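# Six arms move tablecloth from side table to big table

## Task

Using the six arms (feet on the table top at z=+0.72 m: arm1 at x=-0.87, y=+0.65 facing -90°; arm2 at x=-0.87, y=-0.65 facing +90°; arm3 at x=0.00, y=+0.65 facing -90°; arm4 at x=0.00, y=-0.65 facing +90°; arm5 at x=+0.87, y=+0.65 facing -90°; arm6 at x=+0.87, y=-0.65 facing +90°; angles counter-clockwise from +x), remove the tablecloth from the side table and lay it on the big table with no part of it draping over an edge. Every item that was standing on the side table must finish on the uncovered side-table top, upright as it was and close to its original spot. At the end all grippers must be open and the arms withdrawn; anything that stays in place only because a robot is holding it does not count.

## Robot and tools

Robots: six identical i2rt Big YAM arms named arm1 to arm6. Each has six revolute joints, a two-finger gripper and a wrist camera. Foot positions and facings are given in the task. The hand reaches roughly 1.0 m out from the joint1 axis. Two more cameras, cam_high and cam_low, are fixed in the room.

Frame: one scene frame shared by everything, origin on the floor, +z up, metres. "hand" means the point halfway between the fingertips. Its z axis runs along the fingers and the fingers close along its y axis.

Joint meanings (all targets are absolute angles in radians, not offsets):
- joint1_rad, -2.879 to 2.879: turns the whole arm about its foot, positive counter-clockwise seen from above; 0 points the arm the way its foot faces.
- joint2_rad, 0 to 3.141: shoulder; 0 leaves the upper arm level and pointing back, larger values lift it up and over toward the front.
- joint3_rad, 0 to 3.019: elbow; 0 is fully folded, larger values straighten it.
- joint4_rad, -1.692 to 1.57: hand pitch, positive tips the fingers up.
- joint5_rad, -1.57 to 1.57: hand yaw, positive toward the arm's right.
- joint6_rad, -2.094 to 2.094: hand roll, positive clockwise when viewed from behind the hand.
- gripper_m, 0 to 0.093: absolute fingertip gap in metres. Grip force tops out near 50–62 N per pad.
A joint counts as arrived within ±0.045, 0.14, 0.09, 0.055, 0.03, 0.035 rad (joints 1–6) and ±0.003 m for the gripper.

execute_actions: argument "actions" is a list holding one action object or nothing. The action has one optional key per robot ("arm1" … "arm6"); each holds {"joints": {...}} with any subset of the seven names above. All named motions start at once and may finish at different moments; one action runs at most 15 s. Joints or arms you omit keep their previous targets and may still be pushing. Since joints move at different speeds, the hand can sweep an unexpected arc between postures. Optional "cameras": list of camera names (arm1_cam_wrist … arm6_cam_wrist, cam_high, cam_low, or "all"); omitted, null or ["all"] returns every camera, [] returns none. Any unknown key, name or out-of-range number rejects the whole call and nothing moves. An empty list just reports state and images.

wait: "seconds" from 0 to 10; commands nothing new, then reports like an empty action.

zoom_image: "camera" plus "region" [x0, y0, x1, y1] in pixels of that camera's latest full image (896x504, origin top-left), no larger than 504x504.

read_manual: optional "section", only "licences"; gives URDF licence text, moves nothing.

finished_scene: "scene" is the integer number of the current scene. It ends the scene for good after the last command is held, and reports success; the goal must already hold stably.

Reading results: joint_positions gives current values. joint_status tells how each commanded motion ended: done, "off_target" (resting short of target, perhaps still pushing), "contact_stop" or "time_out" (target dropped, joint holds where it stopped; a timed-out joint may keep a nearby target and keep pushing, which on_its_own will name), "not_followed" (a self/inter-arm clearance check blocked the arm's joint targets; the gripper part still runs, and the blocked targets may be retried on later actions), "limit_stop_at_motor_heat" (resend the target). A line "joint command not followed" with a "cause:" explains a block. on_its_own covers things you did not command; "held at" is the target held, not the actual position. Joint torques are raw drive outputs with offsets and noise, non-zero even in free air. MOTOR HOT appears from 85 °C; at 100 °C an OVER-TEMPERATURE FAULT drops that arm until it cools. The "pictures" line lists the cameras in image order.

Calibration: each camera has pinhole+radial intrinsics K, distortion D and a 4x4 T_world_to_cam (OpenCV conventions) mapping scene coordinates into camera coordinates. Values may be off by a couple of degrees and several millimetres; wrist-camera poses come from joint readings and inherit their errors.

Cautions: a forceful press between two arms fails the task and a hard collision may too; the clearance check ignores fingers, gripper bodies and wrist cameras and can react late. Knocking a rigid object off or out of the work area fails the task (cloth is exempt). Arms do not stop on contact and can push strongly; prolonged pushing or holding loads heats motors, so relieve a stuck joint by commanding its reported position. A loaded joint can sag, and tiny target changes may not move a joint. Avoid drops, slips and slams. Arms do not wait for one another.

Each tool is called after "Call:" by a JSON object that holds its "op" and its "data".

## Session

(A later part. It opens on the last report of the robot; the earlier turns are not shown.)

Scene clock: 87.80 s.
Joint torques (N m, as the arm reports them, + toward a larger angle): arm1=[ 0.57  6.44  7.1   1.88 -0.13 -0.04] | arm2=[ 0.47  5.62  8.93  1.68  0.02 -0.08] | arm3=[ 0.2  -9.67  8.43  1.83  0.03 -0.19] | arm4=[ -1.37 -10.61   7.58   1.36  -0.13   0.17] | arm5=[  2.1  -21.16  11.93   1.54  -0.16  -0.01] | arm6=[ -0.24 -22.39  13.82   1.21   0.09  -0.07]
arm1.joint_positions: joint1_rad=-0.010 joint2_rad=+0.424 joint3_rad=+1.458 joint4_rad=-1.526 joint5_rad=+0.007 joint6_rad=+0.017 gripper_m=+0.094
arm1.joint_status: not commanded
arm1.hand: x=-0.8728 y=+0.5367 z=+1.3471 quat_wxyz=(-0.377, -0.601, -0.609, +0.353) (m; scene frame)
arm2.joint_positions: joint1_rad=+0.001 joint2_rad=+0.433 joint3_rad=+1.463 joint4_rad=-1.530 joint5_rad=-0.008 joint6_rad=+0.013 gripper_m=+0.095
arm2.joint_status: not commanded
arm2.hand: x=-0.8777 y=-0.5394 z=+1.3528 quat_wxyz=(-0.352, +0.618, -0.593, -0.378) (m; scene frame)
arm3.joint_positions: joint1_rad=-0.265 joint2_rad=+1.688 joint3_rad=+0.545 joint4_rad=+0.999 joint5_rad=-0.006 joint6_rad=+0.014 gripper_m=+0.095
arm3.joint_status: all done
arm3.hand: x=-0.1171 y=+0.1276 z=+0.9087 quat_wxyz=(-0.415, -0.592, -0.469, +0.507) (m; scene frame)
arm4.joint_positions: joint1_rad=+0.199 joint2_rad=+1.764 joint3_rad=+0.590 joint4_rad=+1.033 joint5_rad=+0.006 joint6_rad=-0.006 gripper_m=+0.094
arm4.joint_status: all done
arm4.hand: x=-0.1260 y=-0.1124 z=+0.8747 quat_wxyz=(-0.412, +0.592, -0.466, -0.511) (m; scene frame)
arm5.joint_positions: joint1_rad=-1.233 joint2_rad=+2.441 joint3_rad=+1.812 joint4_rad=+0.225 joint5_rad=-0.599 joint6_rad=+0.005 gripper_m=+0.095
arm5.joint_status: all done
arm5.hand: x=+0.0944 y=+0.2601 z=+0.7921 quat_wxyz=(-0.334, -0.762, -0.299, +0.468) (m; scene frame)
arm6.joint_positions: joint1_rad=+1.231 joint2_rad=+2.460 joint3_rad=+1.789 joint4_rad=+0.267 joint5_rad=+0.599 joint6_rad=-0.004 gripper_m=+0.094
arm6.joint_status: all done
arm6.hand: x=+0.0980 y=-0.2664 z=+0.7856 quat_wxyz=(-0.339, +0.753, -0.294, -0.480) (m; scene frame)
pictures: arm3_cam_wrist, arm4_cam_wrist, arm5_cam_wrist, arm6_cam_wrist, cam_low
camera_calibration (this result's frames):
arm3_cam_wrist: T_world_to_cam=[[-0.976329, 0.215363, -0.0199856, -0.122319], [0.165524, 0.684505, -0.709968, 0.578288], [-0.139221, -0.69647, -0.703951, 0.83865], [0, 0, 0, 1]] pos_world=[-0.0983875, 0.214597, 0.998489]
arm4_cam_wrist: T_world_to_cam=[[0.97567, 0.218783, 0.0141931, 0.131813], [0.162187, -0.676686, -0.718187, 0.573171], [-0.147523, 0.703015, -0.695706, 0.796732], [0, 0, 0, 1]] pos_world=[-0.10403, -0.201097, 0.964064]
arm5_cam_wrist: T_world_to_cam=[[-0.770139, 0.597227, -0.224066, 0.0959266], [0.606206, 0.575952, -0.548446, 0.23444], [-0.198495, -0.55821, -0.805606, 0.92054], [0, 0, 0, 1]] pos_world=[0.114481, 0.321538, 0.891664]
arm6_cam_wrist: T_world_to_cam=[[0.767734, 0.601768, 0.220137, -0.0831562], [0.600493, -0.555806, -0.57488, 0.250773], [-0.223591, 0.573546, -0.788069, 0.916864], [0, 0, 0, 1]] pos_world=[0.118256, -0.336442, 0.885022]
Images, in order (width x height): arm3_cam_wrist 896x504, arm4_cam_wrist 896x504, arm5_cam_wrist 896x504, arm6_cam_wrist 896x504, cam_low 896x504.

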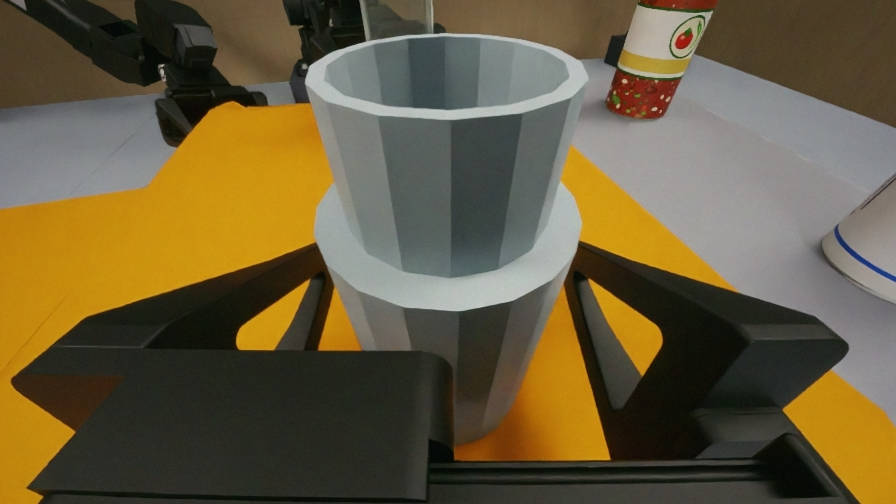

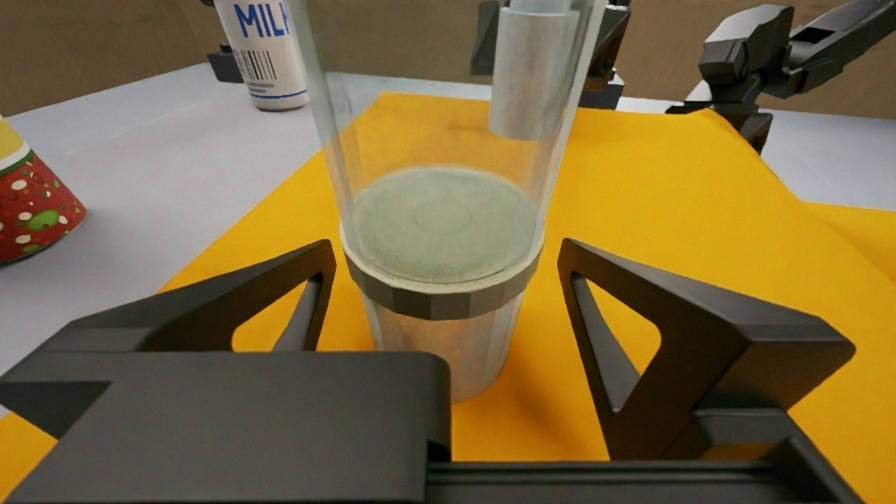

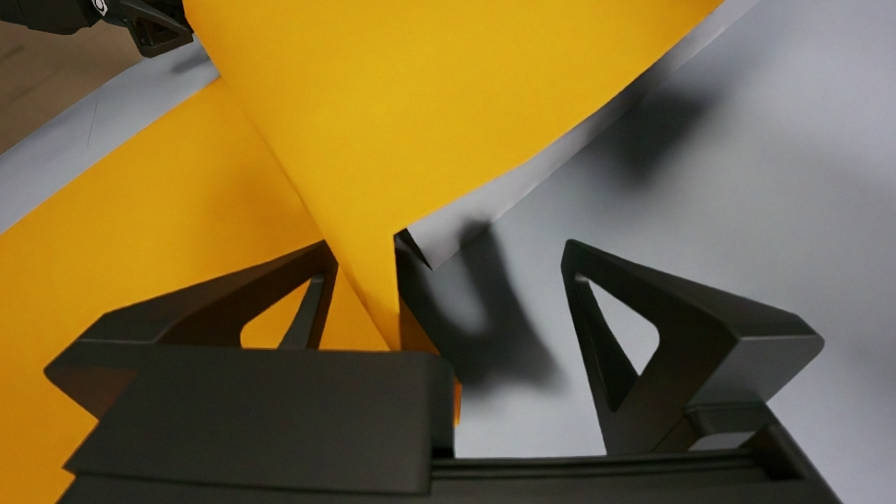

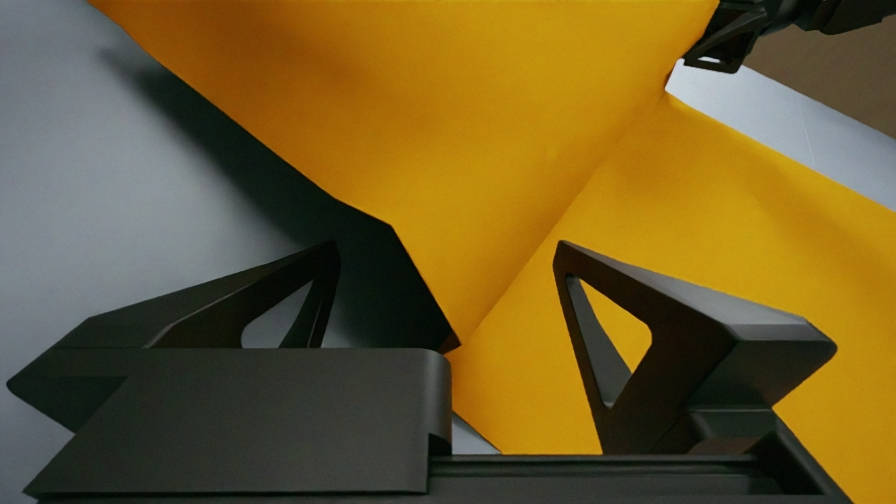

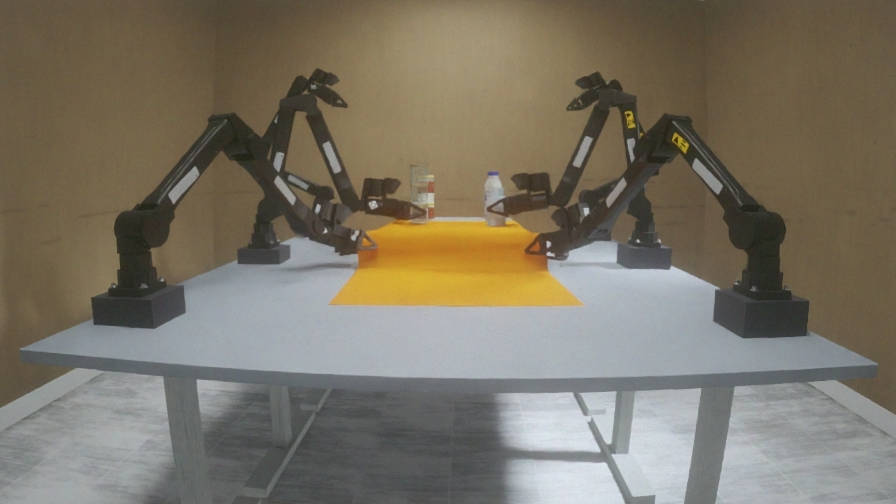

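Call:
{"op": "execute_actions", "data": {"actions": [{"arm4":{"joints":{"gripper_m":0.045}},"arm3":{"joints":{"gripper_m":0.05}},"arm6":{"joints":{"gripper_m":0}},"arm5":{"joints":{"gripper_m":0}}}], "cameras": []}}

Call:
{"op": "execute_actions", "data": {"actions": [{"arm4":{"joints":{"joint2_rad":1.65,"joint4_rad":0.925}},"arm3":{"joints":{"joint2_rad":1.575,"joint4_rad":0.89}}}], "cameras": []}}

Call:
{"op": "execute_actions", "data": {"actions": [{"arm4":{"joints":{"joint2_rad":1.53,"joint4_rad":0.805}},"arm3":{"joints":{"joint2_rad":1.455,"joint4_rad":0.77}}}], "cameras": ["cam_low","arm5_cam_wrist","arm6_cam_wrist"]}}

Scene clock: 94.97 s.
Joint torques (N m, as the arm reports them, + toward a larger angle): arm1=[ 0.56  6.42  7.09  1.87 -0.12 -0.04] | arm2=[ 0.35  6.13  8.92  1.67  0.05 -0.06] | arm3=[-0.02 -9.48  8.45  1.84  0.05 -0.18] | arm4=[ -1.55 -11.51   7.51   1.34   0.     0.13] | arm5=[  2.05 -20.93  11.97   1.64   0.1    0.01] | arm6=[  0.19 -21.96  13.79   1.19  -0.09  -0.07]
arm1.joint_positions: joint1_rad=-0.010 joint2_rad=+0.424 joint3_rad=+1.458 joint4_rad=-1.526 joint5_rad=+0.007 joint6_rad=+0.017 gripper_m=+0.094
arm1.joint_status: not commanded
arm1.hand: x=-0.8728 y=+0.5367 z=+1.3471 quat_wxyz=(-0.377, -0.601, -0.609, +0.353) (m; scene frame)
arm2.joint_positions: joint1_rad=+0.001 joint2_rad=+0.433 joint3_rad=+1.463 joint4_rad=-1.530 joint5_rad=-0.008 joint6_rad=+0.013 gripper_m=+0.095
arm2.joint_status: not commanded
arm2.hand: x=-0.8777 y=-0.5394 z=+1.3528 quat_wxyz=(-0.352, +0.618, -0.593, -0.378) (m; scene frame)
arm3.joint_positions: joint1_rad=-0.265 joint2_rad=+1.688 joint3_rad=+0.545 joint4_rad=+0.999 joint5_rad=-0.007 joint6_rad=+0.014 gripper_m=+0.064
arm3.joint_status: gripper_m off_target (ended at +0.064, target +0.050)
arm3.hand: x=-0.1170 y=+0.1276 z=+0.9087 quat_wxyz=(-0.415, -0.592, -0.469, +0.507) (m; scene frame)
arm4.joint_positions: joint1_rad=+0.199 joint2_rad=+1.764 joint3_rad=+0.590 joint4_rad=+1.033 joint5_rad=+0.003 joint6_rad=-0.004 gripper_m=+0.059
arm4.joint_status: gripper_m off_target (ended at +0.059, target +0.045)
arm4.hand: x=-0.1264 y=-0.1125 z=+0.8747 quat_wxyz=(-0.411, +0.593, -0.466, -0.512) (m; scene frame)
arm5.joint_positions: joint1_rad=-1.230 joint2_rad=+2.441 joint3_rad=+1.812 joint4_rad=+0.223 joint5_rad=-0.606 joint6_rad=+0.005 gripper_m=+0.001
arm5.joint_status: all done
arm5.hand: x=+0.0967 y=+0.2571 z=+0.7920 quat_wxyz=(-0.337, -0.760, -0.302, +0.466) (m; scene frame)
arm6.joint_positions: joint1_rad=+1.231 joint2_rad=+2.460 joint3_rad=+1.789 joint4_rad=+0.267 joint5_rad=+0.604 joint6_rad=-0.004 gripper_m=+0.001
arm6.joint_status: all done
arm6.hand: x=+0.0988 y=-0.2656 z=+0.7858 quat_wxyz=(-0.341, +0.752, -0.296, -0.480) (m; scene frame)
pictures: none
No camera images: the call's "cameras" was empty. Leave "cameras" out to get every camera's image.

Scene clock: 95.90 s.
Joint torques (N m, as the arm reports them, + toward a larger angle): arm1=[ 0.55  6.4   7.07  1.86 -0.13 -0.04] | arm2=[ 0.61  6.24  8.96  1.62  0.04 -0.05] | arm3=[  0.21 -10.27   9.44   2.39   0.07  -0.18] | arm4=[ -1.56 -15.6    8.25   1.83  -0.02   0.13] | arm5=[  2.05 -21.15  11.93   1.64   0.09   0.  ] | arm6=[ -0.42 -22.45  13.84   1.22  -0.1   -0.07]
arm1.joint_positions: joint1_rad=-0.010 joint2_rad=+0.424 joint3_rad=+1.458 joint4_rad=-1.526 joint5_rad=+0.007 joint6_rad=+0.017 gripper_m=+0.094
arm1.joint_status: not commanded
arm1.hand: x=-0.8728 y=+0.5367 z=+1.3471 quat_wxyz=(-0.377, -0.601, -0.609, +0.353) (m; scene frame)
arm2.joint_positions: joint1_rad=+0.001 joint2_rad=+0.433 joint3_rad=+1.463 joint4_rad=-1.530 joint5_rad=-0.008 joint6_rad=+0.013 gripper_m=+0.095
arm2.joint_status: not commanded
arm2.hand: x=-0.8777 y=-0.5394 z=+1.3528 quat_wxyz=(-0.352, +0.618, -0.593, -0.378) (m; scene frame)
arm3.joint_positions: joint1_rad=-0.265 joint2_rad=+1.584 joint3_rad=+0.545 joint4_rad=+0.890 joint5_rad=-0.007 joint6_rad=+0.014 gripper_m=+0.064
arm3.joint_status: all done
arm3.hand: x=-0.1162 y=+0.1314 z=+0.9358 quat_wxyz=(-0.414, -0.593, -0.470, +0.506) (m; scene frame)
arm4.joint_positions: joint1_rad=+0.199 joint2_rad=+1.689 joint3_rad=+0.590 joint4_rad=+0.920 joint5_rad=+0.003 joint6_rad=-0.004 gripper_m=+0.059
arm4.joint_status: all done
arm4.hand: x=-0.1258 y=-0.1153 z=+0.8873 quat_wxyz=(-0.402, +0.602, -0.474, -0.501) (m; scene frame)
arm5.joint_positions: joint1_rad=-1.230 joint2_rad=+2.441 joint3_rad=+1.812 joint4_rad=+0.223 joint5_rad=-0.606 joint6_rad=+0.005 gripper_m=+0.001
arm5.joint_status: not commanded
arm5.hand: x=+0.0967 y=+0.2571 z=+0.7920 quat_wxyz=(-0.337, -0.760, -0.302, +0.466) (m; scene frame)
arm6.joint_positions: joint1_rad=+1.231 joint2_rad=+2.460 joint3_rad=+1.789 joint4_rad=+0.267 joint5_rad=+0.604 joint6_rad=-0.004 gripper_m=+0.001
arm6.joint_status: not commanded
arm6.hand: x=+0.0988 y=-0.2656 z=+0.7858 quat_wxyz=(-0.341, +0.752, -0.296, -0.480) (m; scene frame)
pictures: none
No camera images: the call's "cameras" was empty. Leave "cameras" out to get every camera's image.

Scene clock: 96.83 s.
Joint torques (N m, as the arm reports them, + toward a larger angle): arm1=[ 0.55  6.34  7.07  1.86 -0.12 -0.05] | arm2=[ 0.51  5.82  8.83  1.66  0.   -0.06] | arm3=[-0.46 -9.23 10.47  2.29  0.02 -0.2 ] | arm4=[ -0.68 -12.55   9.33   1.95  -0.03   0.17] | arm5=[  1.85 -21.12  11.94   1.65   0.09   0.  ] | arm6=[ -0.23 -22.44  13.83   1.2   -0.1   -0.07]
arm1.joint_positions: joint1_rad=-0.010 joint2_rad=+0.424 joint3_rad=+1.458 joint4_rad=-1.526 joint5_rad=+0.007 joint6_rad=+0.017 gripper_m=+0.094
arm1.joint_status: not commanded
arm1.hand: x=-0.8728 y=+0.5367 z=+1.3471 quat_wxyz=(-0.377, -0.601, -0.609, +0.353) (m; scene frame)
arm2.joint_positions: joint1_rad=+0.001 joint2_rad=+0.433 joint3_rad=+1.463 joint4_rad=-1.530 joint5_rad=-0.008 joint6_rad=+0.013 gripper_m=+0.095
arm2.joint_status: not commanded
arm2.hand: x=-0.8777 y=-0.5394 z=+1.3528 quat_wxyz=(-0.352, +0.618, -0.593, -0.378) (m; scene frame)
arm3.joint_positions: joint1_rad=-0.265 joint2_rad=+1.458 joint3_rad=+0.545 joint4_rad=+0.770 joint5_rad=-0.007 joint6_rad=+0.014 gripper_m=+0.064
arm3.joint_status: all done
arm3.hand: x=-0.1145 y=+0.1392 z=+0.9702 quat_wxyz=(-0.415, -0.592, -0.469, +0.507) (m; scene frame)
arm4.joint_positions: joint1_rad=+0.199 joint2_rad=+1.552 joint3_rad=+0.590 joint4_rad=+0.800 joint5_rad=+0.003 joint6_rad=-0.004 gripper_m=+0.059
arm4.joint_status: all done
arm4.hand: x=-0.1247 y=-0.1211 z=+0.9302 quat_wxyz=(-0.407, +0.598, -0.470, -0.506) (m; scene frame)
arm5.joint_positions: joint1_rad=-1.230 joint2_rad=+2.441 joint3_rad=+1.812 joint4_rad=+0.223 joint5_rad=-0.606 joint6_rad=+0.005 gripper_m=+0.001
arm5.joint_status: not commanded
arm5.hand: x=+0.0967 y=+0.2571 z=+0.7920 quat_wxyz=(-0.337, -0.760, -0.302, +0.466) (m; scene frame)
arm6.joint_positions: joint1_rad=+1.231 joint2_rad=+2.460 joint3_rad=+1.789 joint4_rad=+0.267 joint5_rad=+0.604 joint6_rad=-0.004 gripper_m=+0.001
arm6.joint_status: not commanded
arm6.hand: x=+0.0988 y=-0.2656 z=+0.7858 quat_wxyz=(-0.341, +0.752, -0.296, -0.480) (m; scene frame)
pictures: arm5_cam_wrist, arm6_cam_wrist, cam_low
camera_calibration (this result's frames):
arm5_cam_wrist: T_world_to_cam=[[-0.775107, 0.589556, -0.227229, 0.104392], [0.602178, 0.580424, -0.548169, 0.233819], [-0.191287, -0.561722, -0.804908, 0.918916], [0, 0, 0, 1]] pos_world=[0.115892, 0.318916, 0.891536]
arm6_cam_wrist: T_world_to_cam=[[0.770444, 0.597598, 0.222018, -0.0871519], [0.598308, -0.557567, -0.575454, 0.251046], [-0.2201, 0.57619, -0.787122, 0.916352], [0, 0, 0, 1]] pos_world=[0.118632, -0.335936, 0.885095]
Images, in order (width x height): arm5_cam_wrist 896x504, arm6_cam_wrist 896x504, cam_low 896x504.

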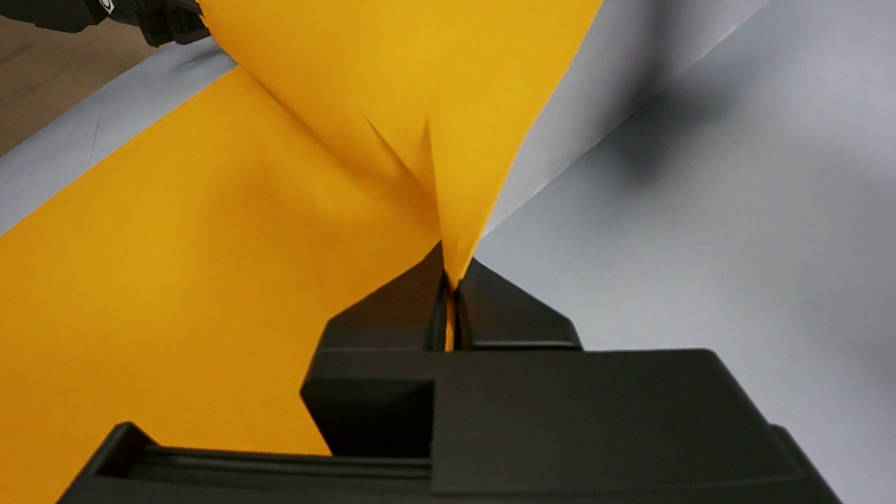

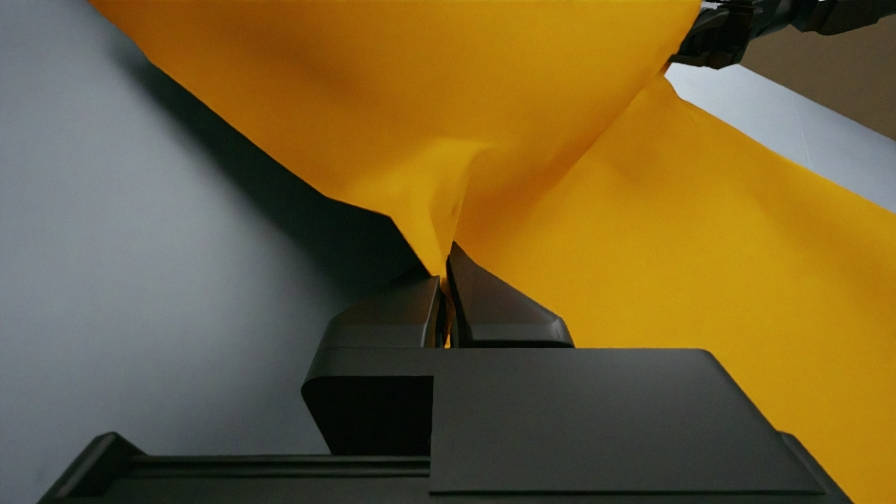

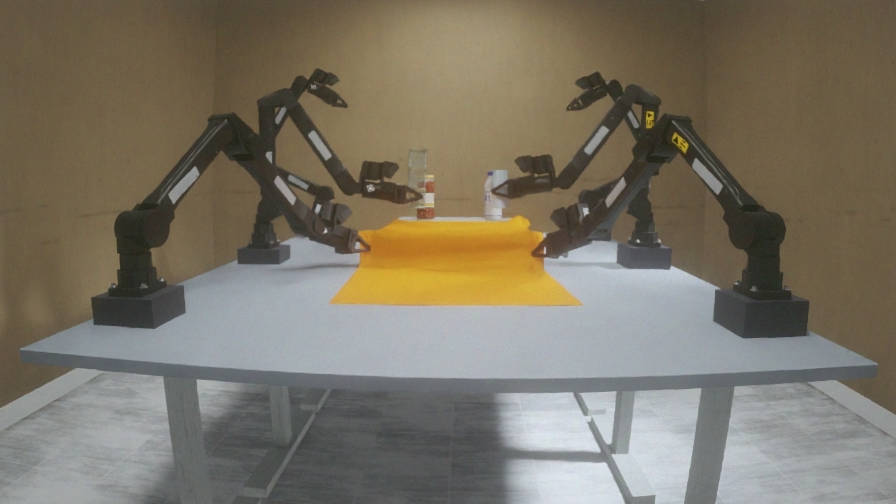

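Call:
{"op": "execute_actions", "data": {"actions": [{"arm6":{"joints":{"joint1_rad":1.063,"joint2_rad":1.97,"joint3_rad":1.007,"joint4_rad":0.59}},"arm5":{"joints":{"joint1_rad":-1.063,"joint2_rad":1.97,"joint3_rad":1.007,"joint4_rad":0.59}}}], "cameras": ["cam_high"]}}

Call:
{"op": "execute_actions", "data": {"actions": [{"arm6":{"joints":{"joint1_rad":0.717,"joint2_rad":1.69,"joint3_rad":0.418,"joint4_rad":0.89}},"arm5":{"joints":{"joint1_rad":-0.717,"joint2_rad":1.69,"joint3_rad":0.418,"joint4_rad":0.89}}}], "cameras": ["cam_high","cam_low"]}}

Scene clock: 105.17 s.
Joint torques (N m, as the arm reports them, + toward a larger angle): arm1=[ 0.59  6.38  7.09  1.87 -0.13 -0.04] | arm2=[ 0.32  6.08  8.9   1.56  0.01 -0.08] | arm3=[ 0.54 -9.45 10.54  2.44  0.02 -0.22] | arm4=[ -0.85 -13.2    9.41   1.87   0.01   0.14] | arm5=[  1.56 -15.32   6.95   2.36  -0.07  -0.02] | arm6=[ -0.88 -15.8    8.35   2.27   0.01  -0.03]
arm1.joint_positions: joint1_rad=-0.010 joint2_rad=+0.424 joint3_rad=+1.458 joint4_rad=-1.526 joint5_rad=+0.007 joint6_rad=+0.017 gripper_m=+0.094
arm1.joint_status: not commanded
arm1.hand: x=-0.8728 y=+0.5367 z=+1.3471 quat_wxyz=(-0.377, -0.601, -0.609, +0.353) (m; scene frame)
arm2.joint_positions: joint1_rad=+0.001 joint2_rad=+0.433 joint3_rad=+1.463 joint4_rad=-1.530 joint5_rad=-0.008 joint6_rad=+0.013 gripper_m=+0.095
arm2.joint_status: not commanded
arm2.hand: x=-0.8777 y=-0.5394 z=+1.3528 quat_wxyz=(-0.352, +0.618, -0.593, -0.378) (m; scene frame)
arm3.joint_positions: joint1_rad=-0.265 joint2_rad=+1.458 joint3_rad=+0.545 joint4_rad=+0.770 joint5_rad=-0.007 joint6_rad=+0.014 gripper_m=+0.064
arm3.joint_status: not commanded
arm3.hand: x=-0.1145 y=+0.1392 z=+0.9702 quat_wxyz=(-0.415, -0.592, -0.469, +0.507) (m; scene frame)
arm4.joint_positions: joint1_rad=+0.199 joint2_rad=+1.552 joint3_rad=+0.590 joint4_rad=+0.800 joint5_rad=+0.003 joint6_rad=-0.004 gripper_m=+0.059
arm4.joint_status: not commanded
arm4.hand: x=-0.1247 y=-0.1211 z=+0.9302 quat_wxyz=(-0.407, +0.598, -0.470, -0.506) (m; scene frame)
arm5.joint_positions: joint1_rad=-1.064 joint2_rad=+1.979 joint3_rad=+0.994 joint4_rad=+0.583 joint5_rad=-0.602 joint6_rad=+0.005 gripper_m=+0.001
arm5.joint_status: all done
arm5.hand: x=+0.3597 y=+0.2441 z=+0.8303 quat_wxyz=(-0.374, -0.733, -0.362, +0.438) (m; scene frame)
arm6.joint_positions: joint1_rad=+1.066 joint2_rad=+1.976 joint3_rad=+1.003 joint4_rad=+0.579 joint5_rad=+0.601 joint6_rad=-0.008 gripper_m=+0.001
arm6.joint_status: all done
arm6.hand: x=+0.3542 y=-0.2475 z=+0.8430 quat_wxyz=(-0.379, +0.724, -0.356, -0.454) (m; scene frame)
pictures: cam_high
Images, in order (width x height): cam_high 896x504.

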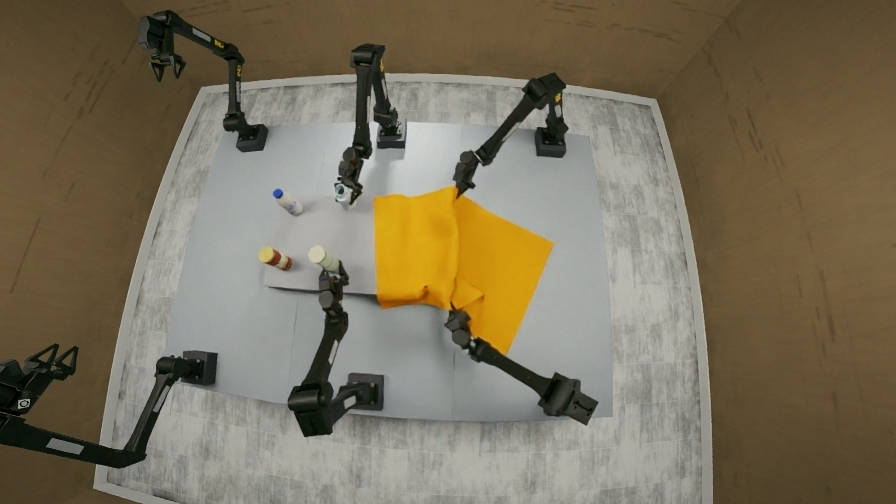

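Scene clock: 106.47 s.
Joint torques (N m, as the arm reports them, + toward a larger angle): arm1=[ 0.51  6.49  7.08  1.89 -0.13 -0.05] | arm2=[ 0.42  5.54  9.08  1.65  0.03 -0.03] | arm3=[-0.12 -8.52 10.57  2.05  0.02 -0.16] | arm4=[ -0.4  -12.55   9.31   1.79  -0.03   0.16] | arm5=[ 1.15 -8.32  3.45  2.7  -0.04  0.01] | arm6=[ 0.44 -7.74  4.66  2.67 -0.11 -0.04]
arm1.joint_positions: joint1_rad=-0.010 joint2_rad=+0.424 joint3_rad=+1.458 joint4_rad=-1.526 joint5_rad=+0.007 joint6_rad=+0.017 gripper_m=+0.094
arm1.joint_status: not commanded
arm1.hand: x=-0.8728 y=+0.5367 z=+1.3471 quat_wxyz=(-0.377, -0.601, -0.609, +0.353) (m; scene frame)
arm2.joint_positions: joint1_rad=+0.001 joint2_rad=+0.433 joint3_rad=+1.463 joint4_rad=-1.530 joint5_rad=-0.008 joint6_rad=+0.013 gripper_m=+0.095
arm2.joint_status: not commanded
arm2.hand: x=-0.8777 y=-0.5394 z=+1.3528 quat_wxyz=(-0.352, +0.618, -0.593, -0.378) (m; scene frame)
arm3.joint_positions: joint1_rad=-0.265 joint2_rad=+1.458 joint3_rad=+0.545 joint4_rad=+0.770 joint5_rad=-0.007 joint6_rad=+0.014 gripper_m=+0.064
arm3.joint_status: not commanded
arm3.hand: x=-0.1145 y=+0.1392 z=+0.9702 quat_wxyz=(-0.415, -0.592, -0.469, +0.507) (m; scene frame)
arm4.joint_positions: joint1_rad=+0.199 joint2_rad=+1.552 joint3_rad=+0.590 joint4_rad=+0.800 joint5_rad=+0.003 joint6_rad=-0.004 gripper_m=+0.059
arm4.joint_status: not commanded
arm4.hand: x=-0.1247 y=-0.1211 z=+0.9302 quat_wxyz=(-0.407, +0.598, -0.470, -0.506) (m; scene frame)
arm5.joint_positions: joint1_rad=-0.707 joint2_rad=+1.685 joint3_rad=+0.420 joint4_rad=+0.873 joint5_rad=-0.602 joint6_rad=+0.005 gripper_m=+0.001
arm5.joint_status: all done
arm5.hand: x=+0.6596 y=+0.2434 z=+0.8373 quat_wxyz=(-0.449, -0.654, -0.485, +0.368) (m; scene frame)
arm6.joint_positions: joint1_rad=+0.706 joint2_rad=+1.683 joint3_rad=+0.427 joint4_rad=+0.870 joint5_rad=+0.603 joint6_rad=-0.008 gripper_m=+0.001
arm6.joint_status: all done
arm6.hand: x=+0.6566 y=-0.2433 z=+0.8425 quat_wxyz=(-0.453, +0.645, -0.482, -0.383) (m; scene frame)
pictures: cam_high, cam_low
Images, in order (width x height): cam_high 896x504, cam_low 896x504.

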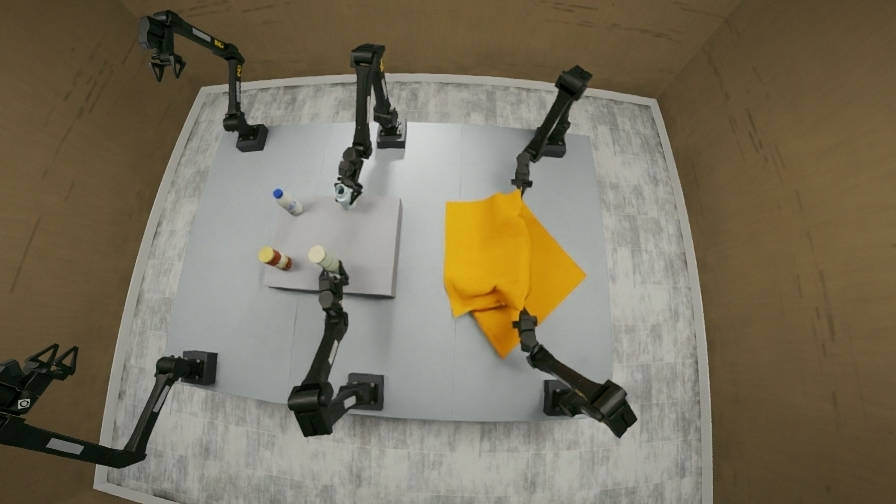

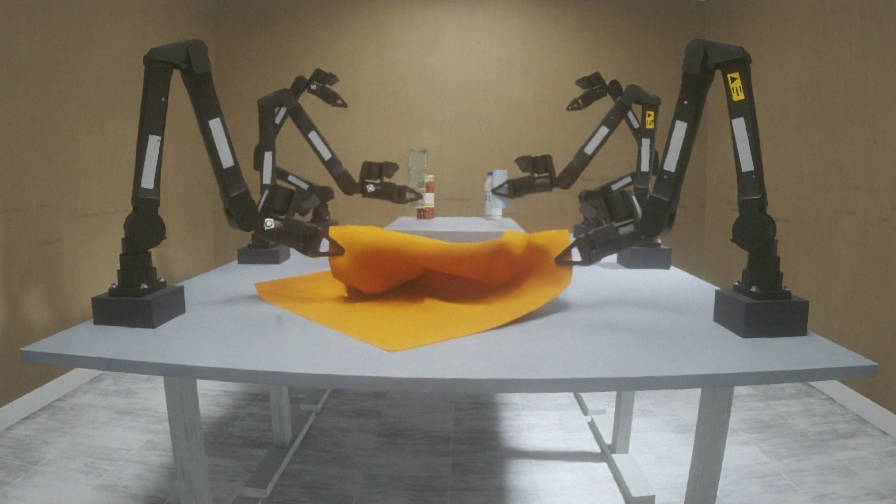

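Call:
{"op": "execute_actions", "data": {"actions": [{"arm6":{"joints":{"gripper_m":0.04}},"arm5":{"joints":{"gripper_m":0.04}},"arm4":{"joints":{"joint2_rad":1.68,"joint4_rad":0.97}},"arm3":{"joints":{"joint2_rad":1.60,"joint4_rad":0.935}}}], "cameras": []}}

Call:
{"op": "execute_actions", "data": {"actions": [{"arm6":{"joints":{"joint1_rad":1.15,"joint2_rad":1.5,"joint3_rad":0.22,"joint5_rad":0.8}},"arm5":{"joints":{"joint1_rad":-1.15,"joint2_rad":1.5,"joint3_rad":0.22,"joint5_rad":-0.8}},"arm4":{"joints":{"joint2_rad":1.78,"joint4_rad":1.065}},"arm3":{"joints":{"joint2_rad":1.70,"joint4_rad":1.03}}}], "cameras": ["cam_high","cam_low"]}}

Call:
{"op": "zoom_image", "data": {"camera": "cam_low", "region": [350, 150, 570, 250]}}

Scene clock: 115.43 s.
Joint torques (N m, as the arm reports them, + toward a larger angle): arm1=[ 0.52  6.33  7.12  1.92 -0.12 -0.04] | arm2=[ 0.48  6.06  8.89  1.57  0.06 -0.08] | arm3=[  0.21 -11.18   9.09   3.58   0.1   -0.24] | arm4=[ -2.01 -13.83   7.99   3.25   0.05   0.13] | arm5=[ 1.01 -8.19  3.55  2.75 -0.05 -0.01] | arm6=[ 0.15 -7.6   4.55  2.69 -0.07 -0.03]
arm1.joint_positions: joint1_rad=-0.010 joint2_rad=+0.424 joint3_rad=+1.458 joint4_rad=-1.526 joint5_rad=+0.007 joint6_rad=+0.017 gripper_m=+0.094
arm1.joint_status: not commanded
arm1.hand: x=-0.8728 y=+0.5367 z=+1.3471 quat_wxyz=(-0.377, -0.601, -0.609, +0.353) (m; scene frame)
arm2.joint_positions: joint1_rad=+0.001 joint2_rad=+0.433 joint3_rad=+1.463 joint4_rad=-1.530 joint5_rad=-0.008 joint6_rad=+0.013 gripper_m=+0.095
arm2.joint_status: not commanded
arm2.hand: x=-0.8777 y=-0.5394 z=+1.3528 quat_wxyz=(-0.352, +0.618, -0.593, -0.378) (m; scene frame)
arm3.joint_positions: joint1_rad=-0.265 joint2_rad=+1.610 joint3_rad=+0.545 joint4_rad=+0.903 joint5_rad=-0.007 joint6_rad=+0.014 gripper_m=+0.064
arm3.joint_status: all done
arm3.hand: x=-0.1164 y=+0.1307 z=+0.9253 quat_wxyz=(-0.411, -0.597, -0.473, +0.502) (m; scene frame)
arm4.joint_positions: joint1_rad=+0.199 joint2_rad=+1.698 joint3_rad=+0.590 joint4_rad=+0.925 joint5_rad=+0.003 joint6_rad=-0.004 gripper_m=+0.059
arm4.joint_status: all done
arm4.hand: x=-0.1258 y=-0.1152 z=+0.8834 quat_wxyz=(-0.401, +0.603, -0.475, -0.500) (m; scene frame)
arm5.joint_positions: joint1_rad=-0.708 joint2_rad=+1.685 joint3_rad=+0.420 joint4_rad=+0.873 joint5_rad=-0.602 joint6_rad=+0.005 gripper_m=+0.040
arm5.joint_status: all done
arm5.hand: x=+0.6590 y=+0.2437 z=+0.8373 quat_wxyz=(-0.449, -0.654, -0.485, +0.368) (m; scene frame)
arm6.joint_positions: joint1_rad=+0.709 joint2_rad=+1.683 joint3_rad=+0.427 joint4_rad=+0.870 joint5_rad=+0.603 joint6_rad=-0.008 gripper_m=+0.040
arm6.joint_status: all done
arm6.hand: x=+0.6555 y=-0.2438 z=+0.8424 quat_wxyz=(-0.453, +0.645, -0.481, -0.384) (m; scene frame)
pictures: none
No camera images: the call's "cameras" was empty. Leave "cameras" out to get every camera's image.

Scene clock: 116.57 s.
Joint torques (N m, as the arm reports them, + toward a larger angle): arm1=[ 0.59  6.24  7.09  1.87 -0.14 -0.03] | arm2=[ 0.38  5.6   8.83  1.53  0.05 -0.06] | arm3=[-0.15 -8.78  8.61  3.3   0.09 -0.22] | arm4=[ -0.94 -11.6    7.51   2.71   0.01   0.18] | arm5=[ 1.43 -5.94  3.31  2.7  -0.27  0.  ] | arm6=[-0.27 -4.67  4.47  2.59  0.18 -0.03]
arm1.joint_positions: joint1_rad=-0.010 joint2_rad=+0.424 joint3_rad=+1.458 joint4_rad=-1.526 joint5_rad=+0.007 joint6_rad=+0.017 gripper_m=+0.094
arm1.joint_status: not commanded
arm1.hand: x=-0.8728 y=+0.5367 z=+1.3471 quat_wxyz=(-0.377, -0.601, -0.609, +0.353) (m; scene frame)
arm2.joint_positions: joint1_rad=+0.001 joint2_rad=+0.433 joint3_rad=+1.463 joint4_rad=-1.530 joint5_rad=-0.008 joint6_rad=+0.013 gripper_m=+0.095
arm2.joint_status: not commanded
arm2.hand: x=-0.8777 y=-0.5394 z=+1.3528 quat_wxyz=(-0.352, +0.618, -0.593, -0.378) (m; scene frame)
arm3.joint_positions: joint1_rad=-0.265 joint2_rad=+1.693 joint3_rad=+0.545 joint4_rad=+1.007 joint5_rad=-0.007 joint6_rad=+0.014 gripper_m=+0.064
arm3.joint_status: all done
arm3.hand: x=-0.1171 y=+0.1274 z=+0.9083 quat_wxyz=(-0.416, -0.591, -0.469, +0.508) (m; scene frame)
arm4.joint_positions: joint1_rad=+0.199 joint2_rad=+1.766 joint3_rad=+0.591 joint4_rad=+1.037 joint5_rad=+0.003 joint6_rad=-0.004 gripper_m=+0.059
arm4.joint_status: all done
arm4.hand: x=-0.1265 y=-0.1123 z=+0.8746 quat_wxyz=(-0.412, +0.592, -0.466, -0.513) (m; scene frame)
arm5.joint_positions: joint1_rad=-1.146 joint2_rad=+1.500 joint3_rad=+0.221 joint4_rad=+0.873 joint5_rad=-0.798 joint6_rad=+0.005 gripper_m=+0.040
arm5.joint_status: all done
arm5.hand: x=+0.6039 y=+0.3886 z=+0.8569 quat_wxyz=(-0.427, -0.710, -0.375, +0.417) (m; scene frame)
arm6.joint_positions: joint1_rad=+1.147 joint2_rad=+1.495 joint3_rad=+0.229 joint4_rad=+0.870 joint5_rad=+0.798 joint6_rad=-0.008 gripper_m=+0.040
arm6.joint_status: all done
arm6.hand: x=+0.6004 y=-0.3907 z=+0.8595 quat_wxyz=(-0.431, +0.700, -0.370, -0.433) (m; scene frame)
pictures: cam_high, cam_low
Images, in order (width x height): cam_high 896x504, cam_low 896x504.

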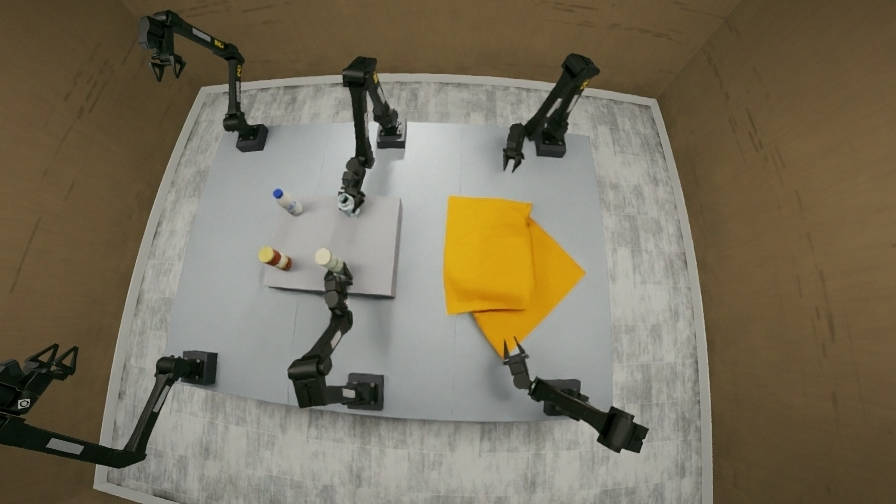

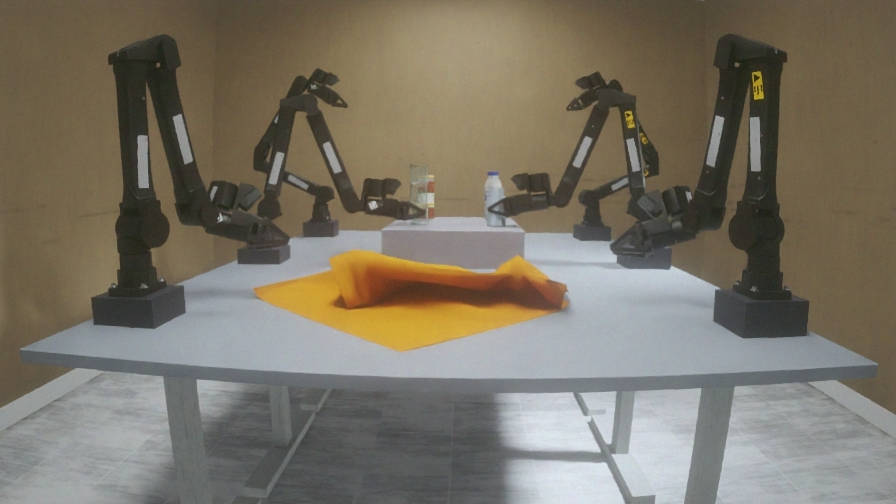

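Region (350, 150, 570, 250) of cam_low's 896x504 image, scaled by 2.291, with more detail than that image has; it fills the top 229 rows of this view, and the rest is white.

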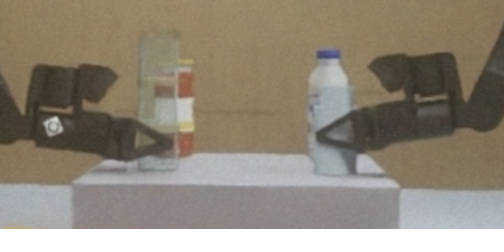

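Call:
{"op": "execute_actions", "data": {"actions": [{"arm4":{"joints":{"gripper_m":0.093}},"arm3":{"joints":{"gripper_m":0.093}},"arm5":{"joints":{"joint2_rad":1.0}},"arm6":{"joints":{"joint2_rad":1.0}}}], "cameras": []}}

Call:
{"op": "execute_actions", "data": {"actions": [{"arm4":{"joints":{"joint2_rad":1.5,"joint3_rad":0.29}},"arm3":{"joints":{"joint2_rad":1.42,"joint3_rad":0.25}}}], "cameras": []}}

Call:
{"op": "execute_actions", "data": {"actions": [{"arm4":{"joints":{"joint2_rad":0.7,"joint3_rad":0.15,"joint4_rad":0.6}},"arm3":{"joints":{"joint2_rad":0.7,"joint3_rad":0.15,"joint4_rad":0.6}}}], "cameras": ["cam_high","cam_low"]}}

Scene clock: 122.63 s.
Joint torques (N m, as the arm reports them, + toward a larger angle): arm1=[ 0.55  6.37  7.08  1.84 -0.13 -0.04] | arm2=[ 0.57  6.28  8.8   1.57  0.03 -0.07] | arm3=[  0.11 -10.02   8.36   2.87   0.02  -0.17] | arm4=[ -1.64 -12.04   7.4    2.44   0.01   0.18] | arm5=[ 1.53 -2.93  7.14  2.63 -0.03  0.02] | arm6=[-0.32 -1.37  8.41  2.55 -0.11 -0.07]
arm1.joint_positions: joint1_rad=-0.010 joint2_rad=+0.424 joint3_rad=+1.458 joint4_rad=-1.526 joint5_rad=+0.007 joint6_rad=+0.017 gripper_m=+0.094
arm1.joint_status: not commanded
arm1.hand: x=-0.8728 y=+0.5367 z=+1.3471 quat_wxyz=(-0.377, -0.601, -0.609, +0.353) (m; scene frame)
arm2.joint_positions: joint1_rad=+0.001 joint2_rad=+0.433 joint3_rad=+1.463 joint4_rad=-1.530 joint5_rad=-0.008 joint6_rad=+0.013 gripper_m=+0.095
arm2.joint_status: not commanded
arm2.hand: x=-0.8777 y=-0.5394 z=+1.3528 quat_wxyz=(-0.352, +0.618, -0.593, -0.378) (m; scene frame)
arm3.joint_positions: joint1_rad=-0.265 joint2_rad=+1.693 joint3_rad=+0.545 joint4_rad=+1.013 joint5_rad=-0.007 joint6_rad=+0.014 gripper_m=+0.093
arm3.joint_status: all done
arm3.hand: x=-0.1171 y=+0.1272 z=+0.9097 quat_wxyz=(-0.417, -0.590, -0.467, +0.510) (m; scene frame)
arm4.joint_positions: joint1_rad=+0.199 joint2_rad=+1.766 joint3_rad=+0.591 joint4_rad=+1.043 joint5_rad=+0.003 joint6_rad=-0.004 gripper_m=+0.093
arm4.joint_status: all done
arm4.hand: x=-0.1265 y=-0.1121 z=+0.8761 quat_wxyz=(-0.413, +0.590, -0.464, -0.515) (m; scene frame)
arm5.joint_positions: joint1_rad=-1.146 joint2_rad=+1.000 joint3_rad=+0.221 joint4_rad=+0.875 joint5_rad=-0.798 joint6_rad=+0.005 gripper_m=+0.040
arm5.joint_status: all done
arm5.hand: x=+0.6126 y=+0.3918 z=+1.0224 quat_wxyz=(-0.405, -0.548, -0.416, +0.602) (m; scene frame)
arm6.joint_positions: joint1_rad=+1.147 joint2_rad=+0.997 joint3_rad=+0.229 joint4_rad=+0.871 joint5_rad=+0.798 joint6_rad=-0.008 gripper_m=+0.040
arm6.joint_status: all done
arm6.hand: x=+0.6137 y=-0.3987 z=+1.0252 quat_wxyz=(-0.406, +0.538, -0.409, -0.616) (m; scene frame)
pictures: none
No camera images: the call's "cameras" was empty. Leave "cameras" out to get every camera's image.

Scene clock: 123.63 s.
Joint torques (N m, as the arm reports them, + toward a larger angle): arm1=[ 0.51  6.41  7.09  1.87 -0.13 -0.04] | arm2=[ 0.6   5.17  8.96  1.71  0.03 -0.09] | arm3=[-0.31 -4.71  5.95  2.88  0.05 -0.23] | arm4=[-0.9  -8.27  4.97  2.23  0.    0.16] | arm5=[ 1.37 -2.78  7.16  2.61 -0.03  0.04] | arm6=[-0.3  -1.34  8.53  2.5  -0.11 -0.07]
arm1.joint_positions: joint1_rad=-0.010 joint2_rad=+0.424 joint3_rad=+1.458 joint4_rad=-1.526 joint5_rad=+0.007 joint6_rad=+0.017 gripper_m=+0.094
arm1.joint_status: not commanded
arm1.hand: x=-0.8728 y=+0.5367 z=+1.3471 quat_wxyz=(-0.377, -0.601, -0.609, +0.353) (m; scene frame)
arm2.joint_positions: joint1_rad=+0.001 joint2_rad=+0.433 joint3_rad=+1.463 joint4_rad=-1.530 joint5_rad=-0.008 joint6_rad=+0.013 gripper_m=+0.095
arm2.joint_status: not commanded
arm2.hand: x=-0.8777 y=-0.5394 z=+1.3528 quat_wxyz=(-0.352, +0.618, -0.593, -0.378) (m; scene frame)
arm3.joint_positions: joint1_rad=-0.265 joint2_rad=+1.417 joint3_rad=+0.255 joint4_rad=+1.016 joint5_rad=-0.007 joint6_rad=+0.014 gripper_m=+0.093
arm3.joint_status: all done
arm3.hand: x=-0.0930 y=+0.2346 z=+0.9214 quat_wxyz=(-0.414, -0.593, -0.470, +0.506) (m; scene frame)
arm4.joint_positions: joint1_rad=+0.199 joint2_rad=+1.500 joint3_rad=+0.293 joint4_rad=+1.047 joint5_rad=+0.003 joint6_rad=-0.004 gripper_m=+0.093
arm4.joint_status: all done
arm4.hand: x=-0.1010 y=-0.2205 z=+0.8890 quat_wxyz=(-0.407, +0.597, -0.470, -0.507) (m; scene frame)
arm5.joint_positions: joint1_rad=-1.146 joint2_rad=+1.000 joint3_rad=+0.221 joint4_rad=+0.875 joint5_rad=-0.798 joint6_rad=+0.005 gripper_m=+0.040
arm5.joint_status: not commanded
arm5.hand: x=+0.6126 y=+0.3918 z=+1.0224 quat_wxyz=(-0.405, -0.548, -0.416, +0.602) (m; scene frame)
arm6.joint_positions: joint1_rad=+1.147 joint2_rad=+0.997 joint3_rad=+0.229 joint4_rad=+0.871 joint5_rad=+0.798 joint6_rad=-0.008 gripper_m=+0.040
arm6.joint_status: not commanded
arm6.hand: x=+0.6137 y=-0.3987 z=+1.0252 quat_wxyz=(-0.406, +0.538, -0.409, -0.616) (m; scene frame)
pictures: none
No camera images: the call's "cameras" was empty. Leave "cameras" out to get every camera's image.

Scene clock: 125.07 s.
Joint torques (N m, as the arm reports them, + toward a larger angle): arm1=[ 0.63  6.5   7.11  1.87 -0.13 -0.05] | arm2=[ 0.09  5.99  8.82  1.64  0.03 -0.05] | arm3=[ 0.61  0.39 11.09  1.67 -0.01 -0.21] | arm4=[-0.27 -0.85 10.28  1.25  0.01  0.18] | arm5=[ 1.35 -3.06  7.18  2.6  -0.03  0.02] | arm6=[-0.32 -1.34  8.51  2.5  -0.1  -0.07]
arm1.joint_positions: joint1_rad=-0.010 joint2_rad=+0.424 joint3_rad=+1.458 joint4_rad=-1.526 joint5_rad=+0.007 joint6_rad=+0.017 gripper_m=+0.094
arm1.joint_status: not commanded
arm1.hand: x=-0.8728 y=+0.5367 z=+1.3471 quat_wxyz=(-0.377, -0.601, -0.609, +0.353) (m; scene frame)
arm2.joint_positions: joint1_rad=+0.001 joint2_rad=+0.433 joint3_rad=+1.463 joint4_rad=-1.530 joint5_rad=-0.008 joint6_rad=+0.013 gripper_m=+0.095
arm2.joint_status: not commanded
arm2.hand: x=-0.8777 y=-0.5394 z=+1.3528 quat_wxyz=(-0.352, +0.618, -0.593, -0.378) (m; scene frame)
arm3.joint_positions: joint1_rad=-0.265 joint2_rad=+0.701 joint3_rad=+0.151 joint4_rad=+0.611 joint5_rad=-0.007 joint6_rad=+0.014 gripper_m=+0.093
arm3.joint_status: all done
arm3.hand: x=-0.0758 y=+0.3114 z=+1.0348 quat_wxyz=(-0.461, -0.536, -0.425, +0.565) (m; scene frame)
arm4.joint_positions: joint1_rad=+0.199 joint2_rad=+0.704 joint3_rad=+0.147 joint4_rad=+0.613 joint5_rad=+0.003 joint6_rad=-0.004 gripper_m=+0.093
arm4.joint_status: all done
arm4.hand: x=-0.0797 y=-0.3132 z=+1.0107 quat_wxyz=(-0.455, +0.539, -0.424, -0.568) (m; scene frame)
arm5.joint_positions: joint1_rad=-1.146 joint2_rad=+1.000 joint3_rad=+0.221 joint4_rad=+0.875 joint5_rad=-0.798 joint6_rad=+0.005 gripper_m=+0.040
arm5.joint_status: not commanded
arm5.hand: x=+0.6126 y=+0.3918 z=+1.0224 quat_wxyz=(-0.405, -0.548, -0.416, +0.602) (m; scene frame)
arm6.joint_positions: joint1_rad=+1.147 joint2_rad=+0.997 joint3_rad=+0.229 joint4_rad=+0.871 joint5_rad=+0.798 joint6_rad=-0.008 gripper_m=+0.040
arm6.joint_status: not commanded
arm6.hand: x=+0.6137 y=-0.3987 z=+1.0252 quat_wxyz=(-0.406, +0.538, -0.409, -0.616) (m; scene frame)
pictures: cam_high, cam_low
Images, in order (width x height): cam_high 896x504, cam_low 896x504.

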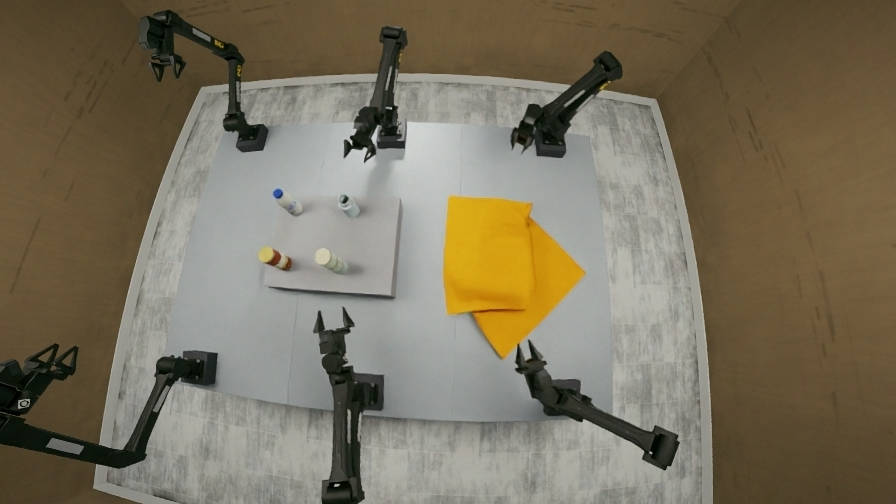

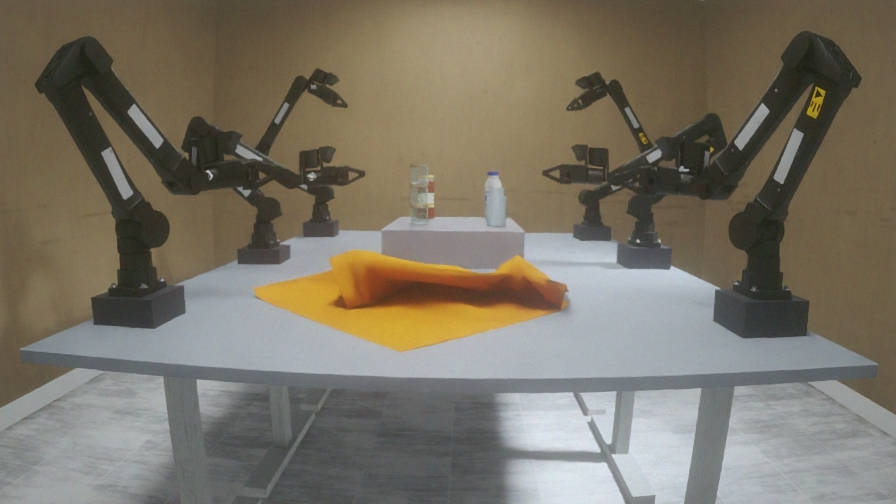

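Call:
{"op": "finished_scene", "data": {"scene": 1}}

The scene is finished: the task was done.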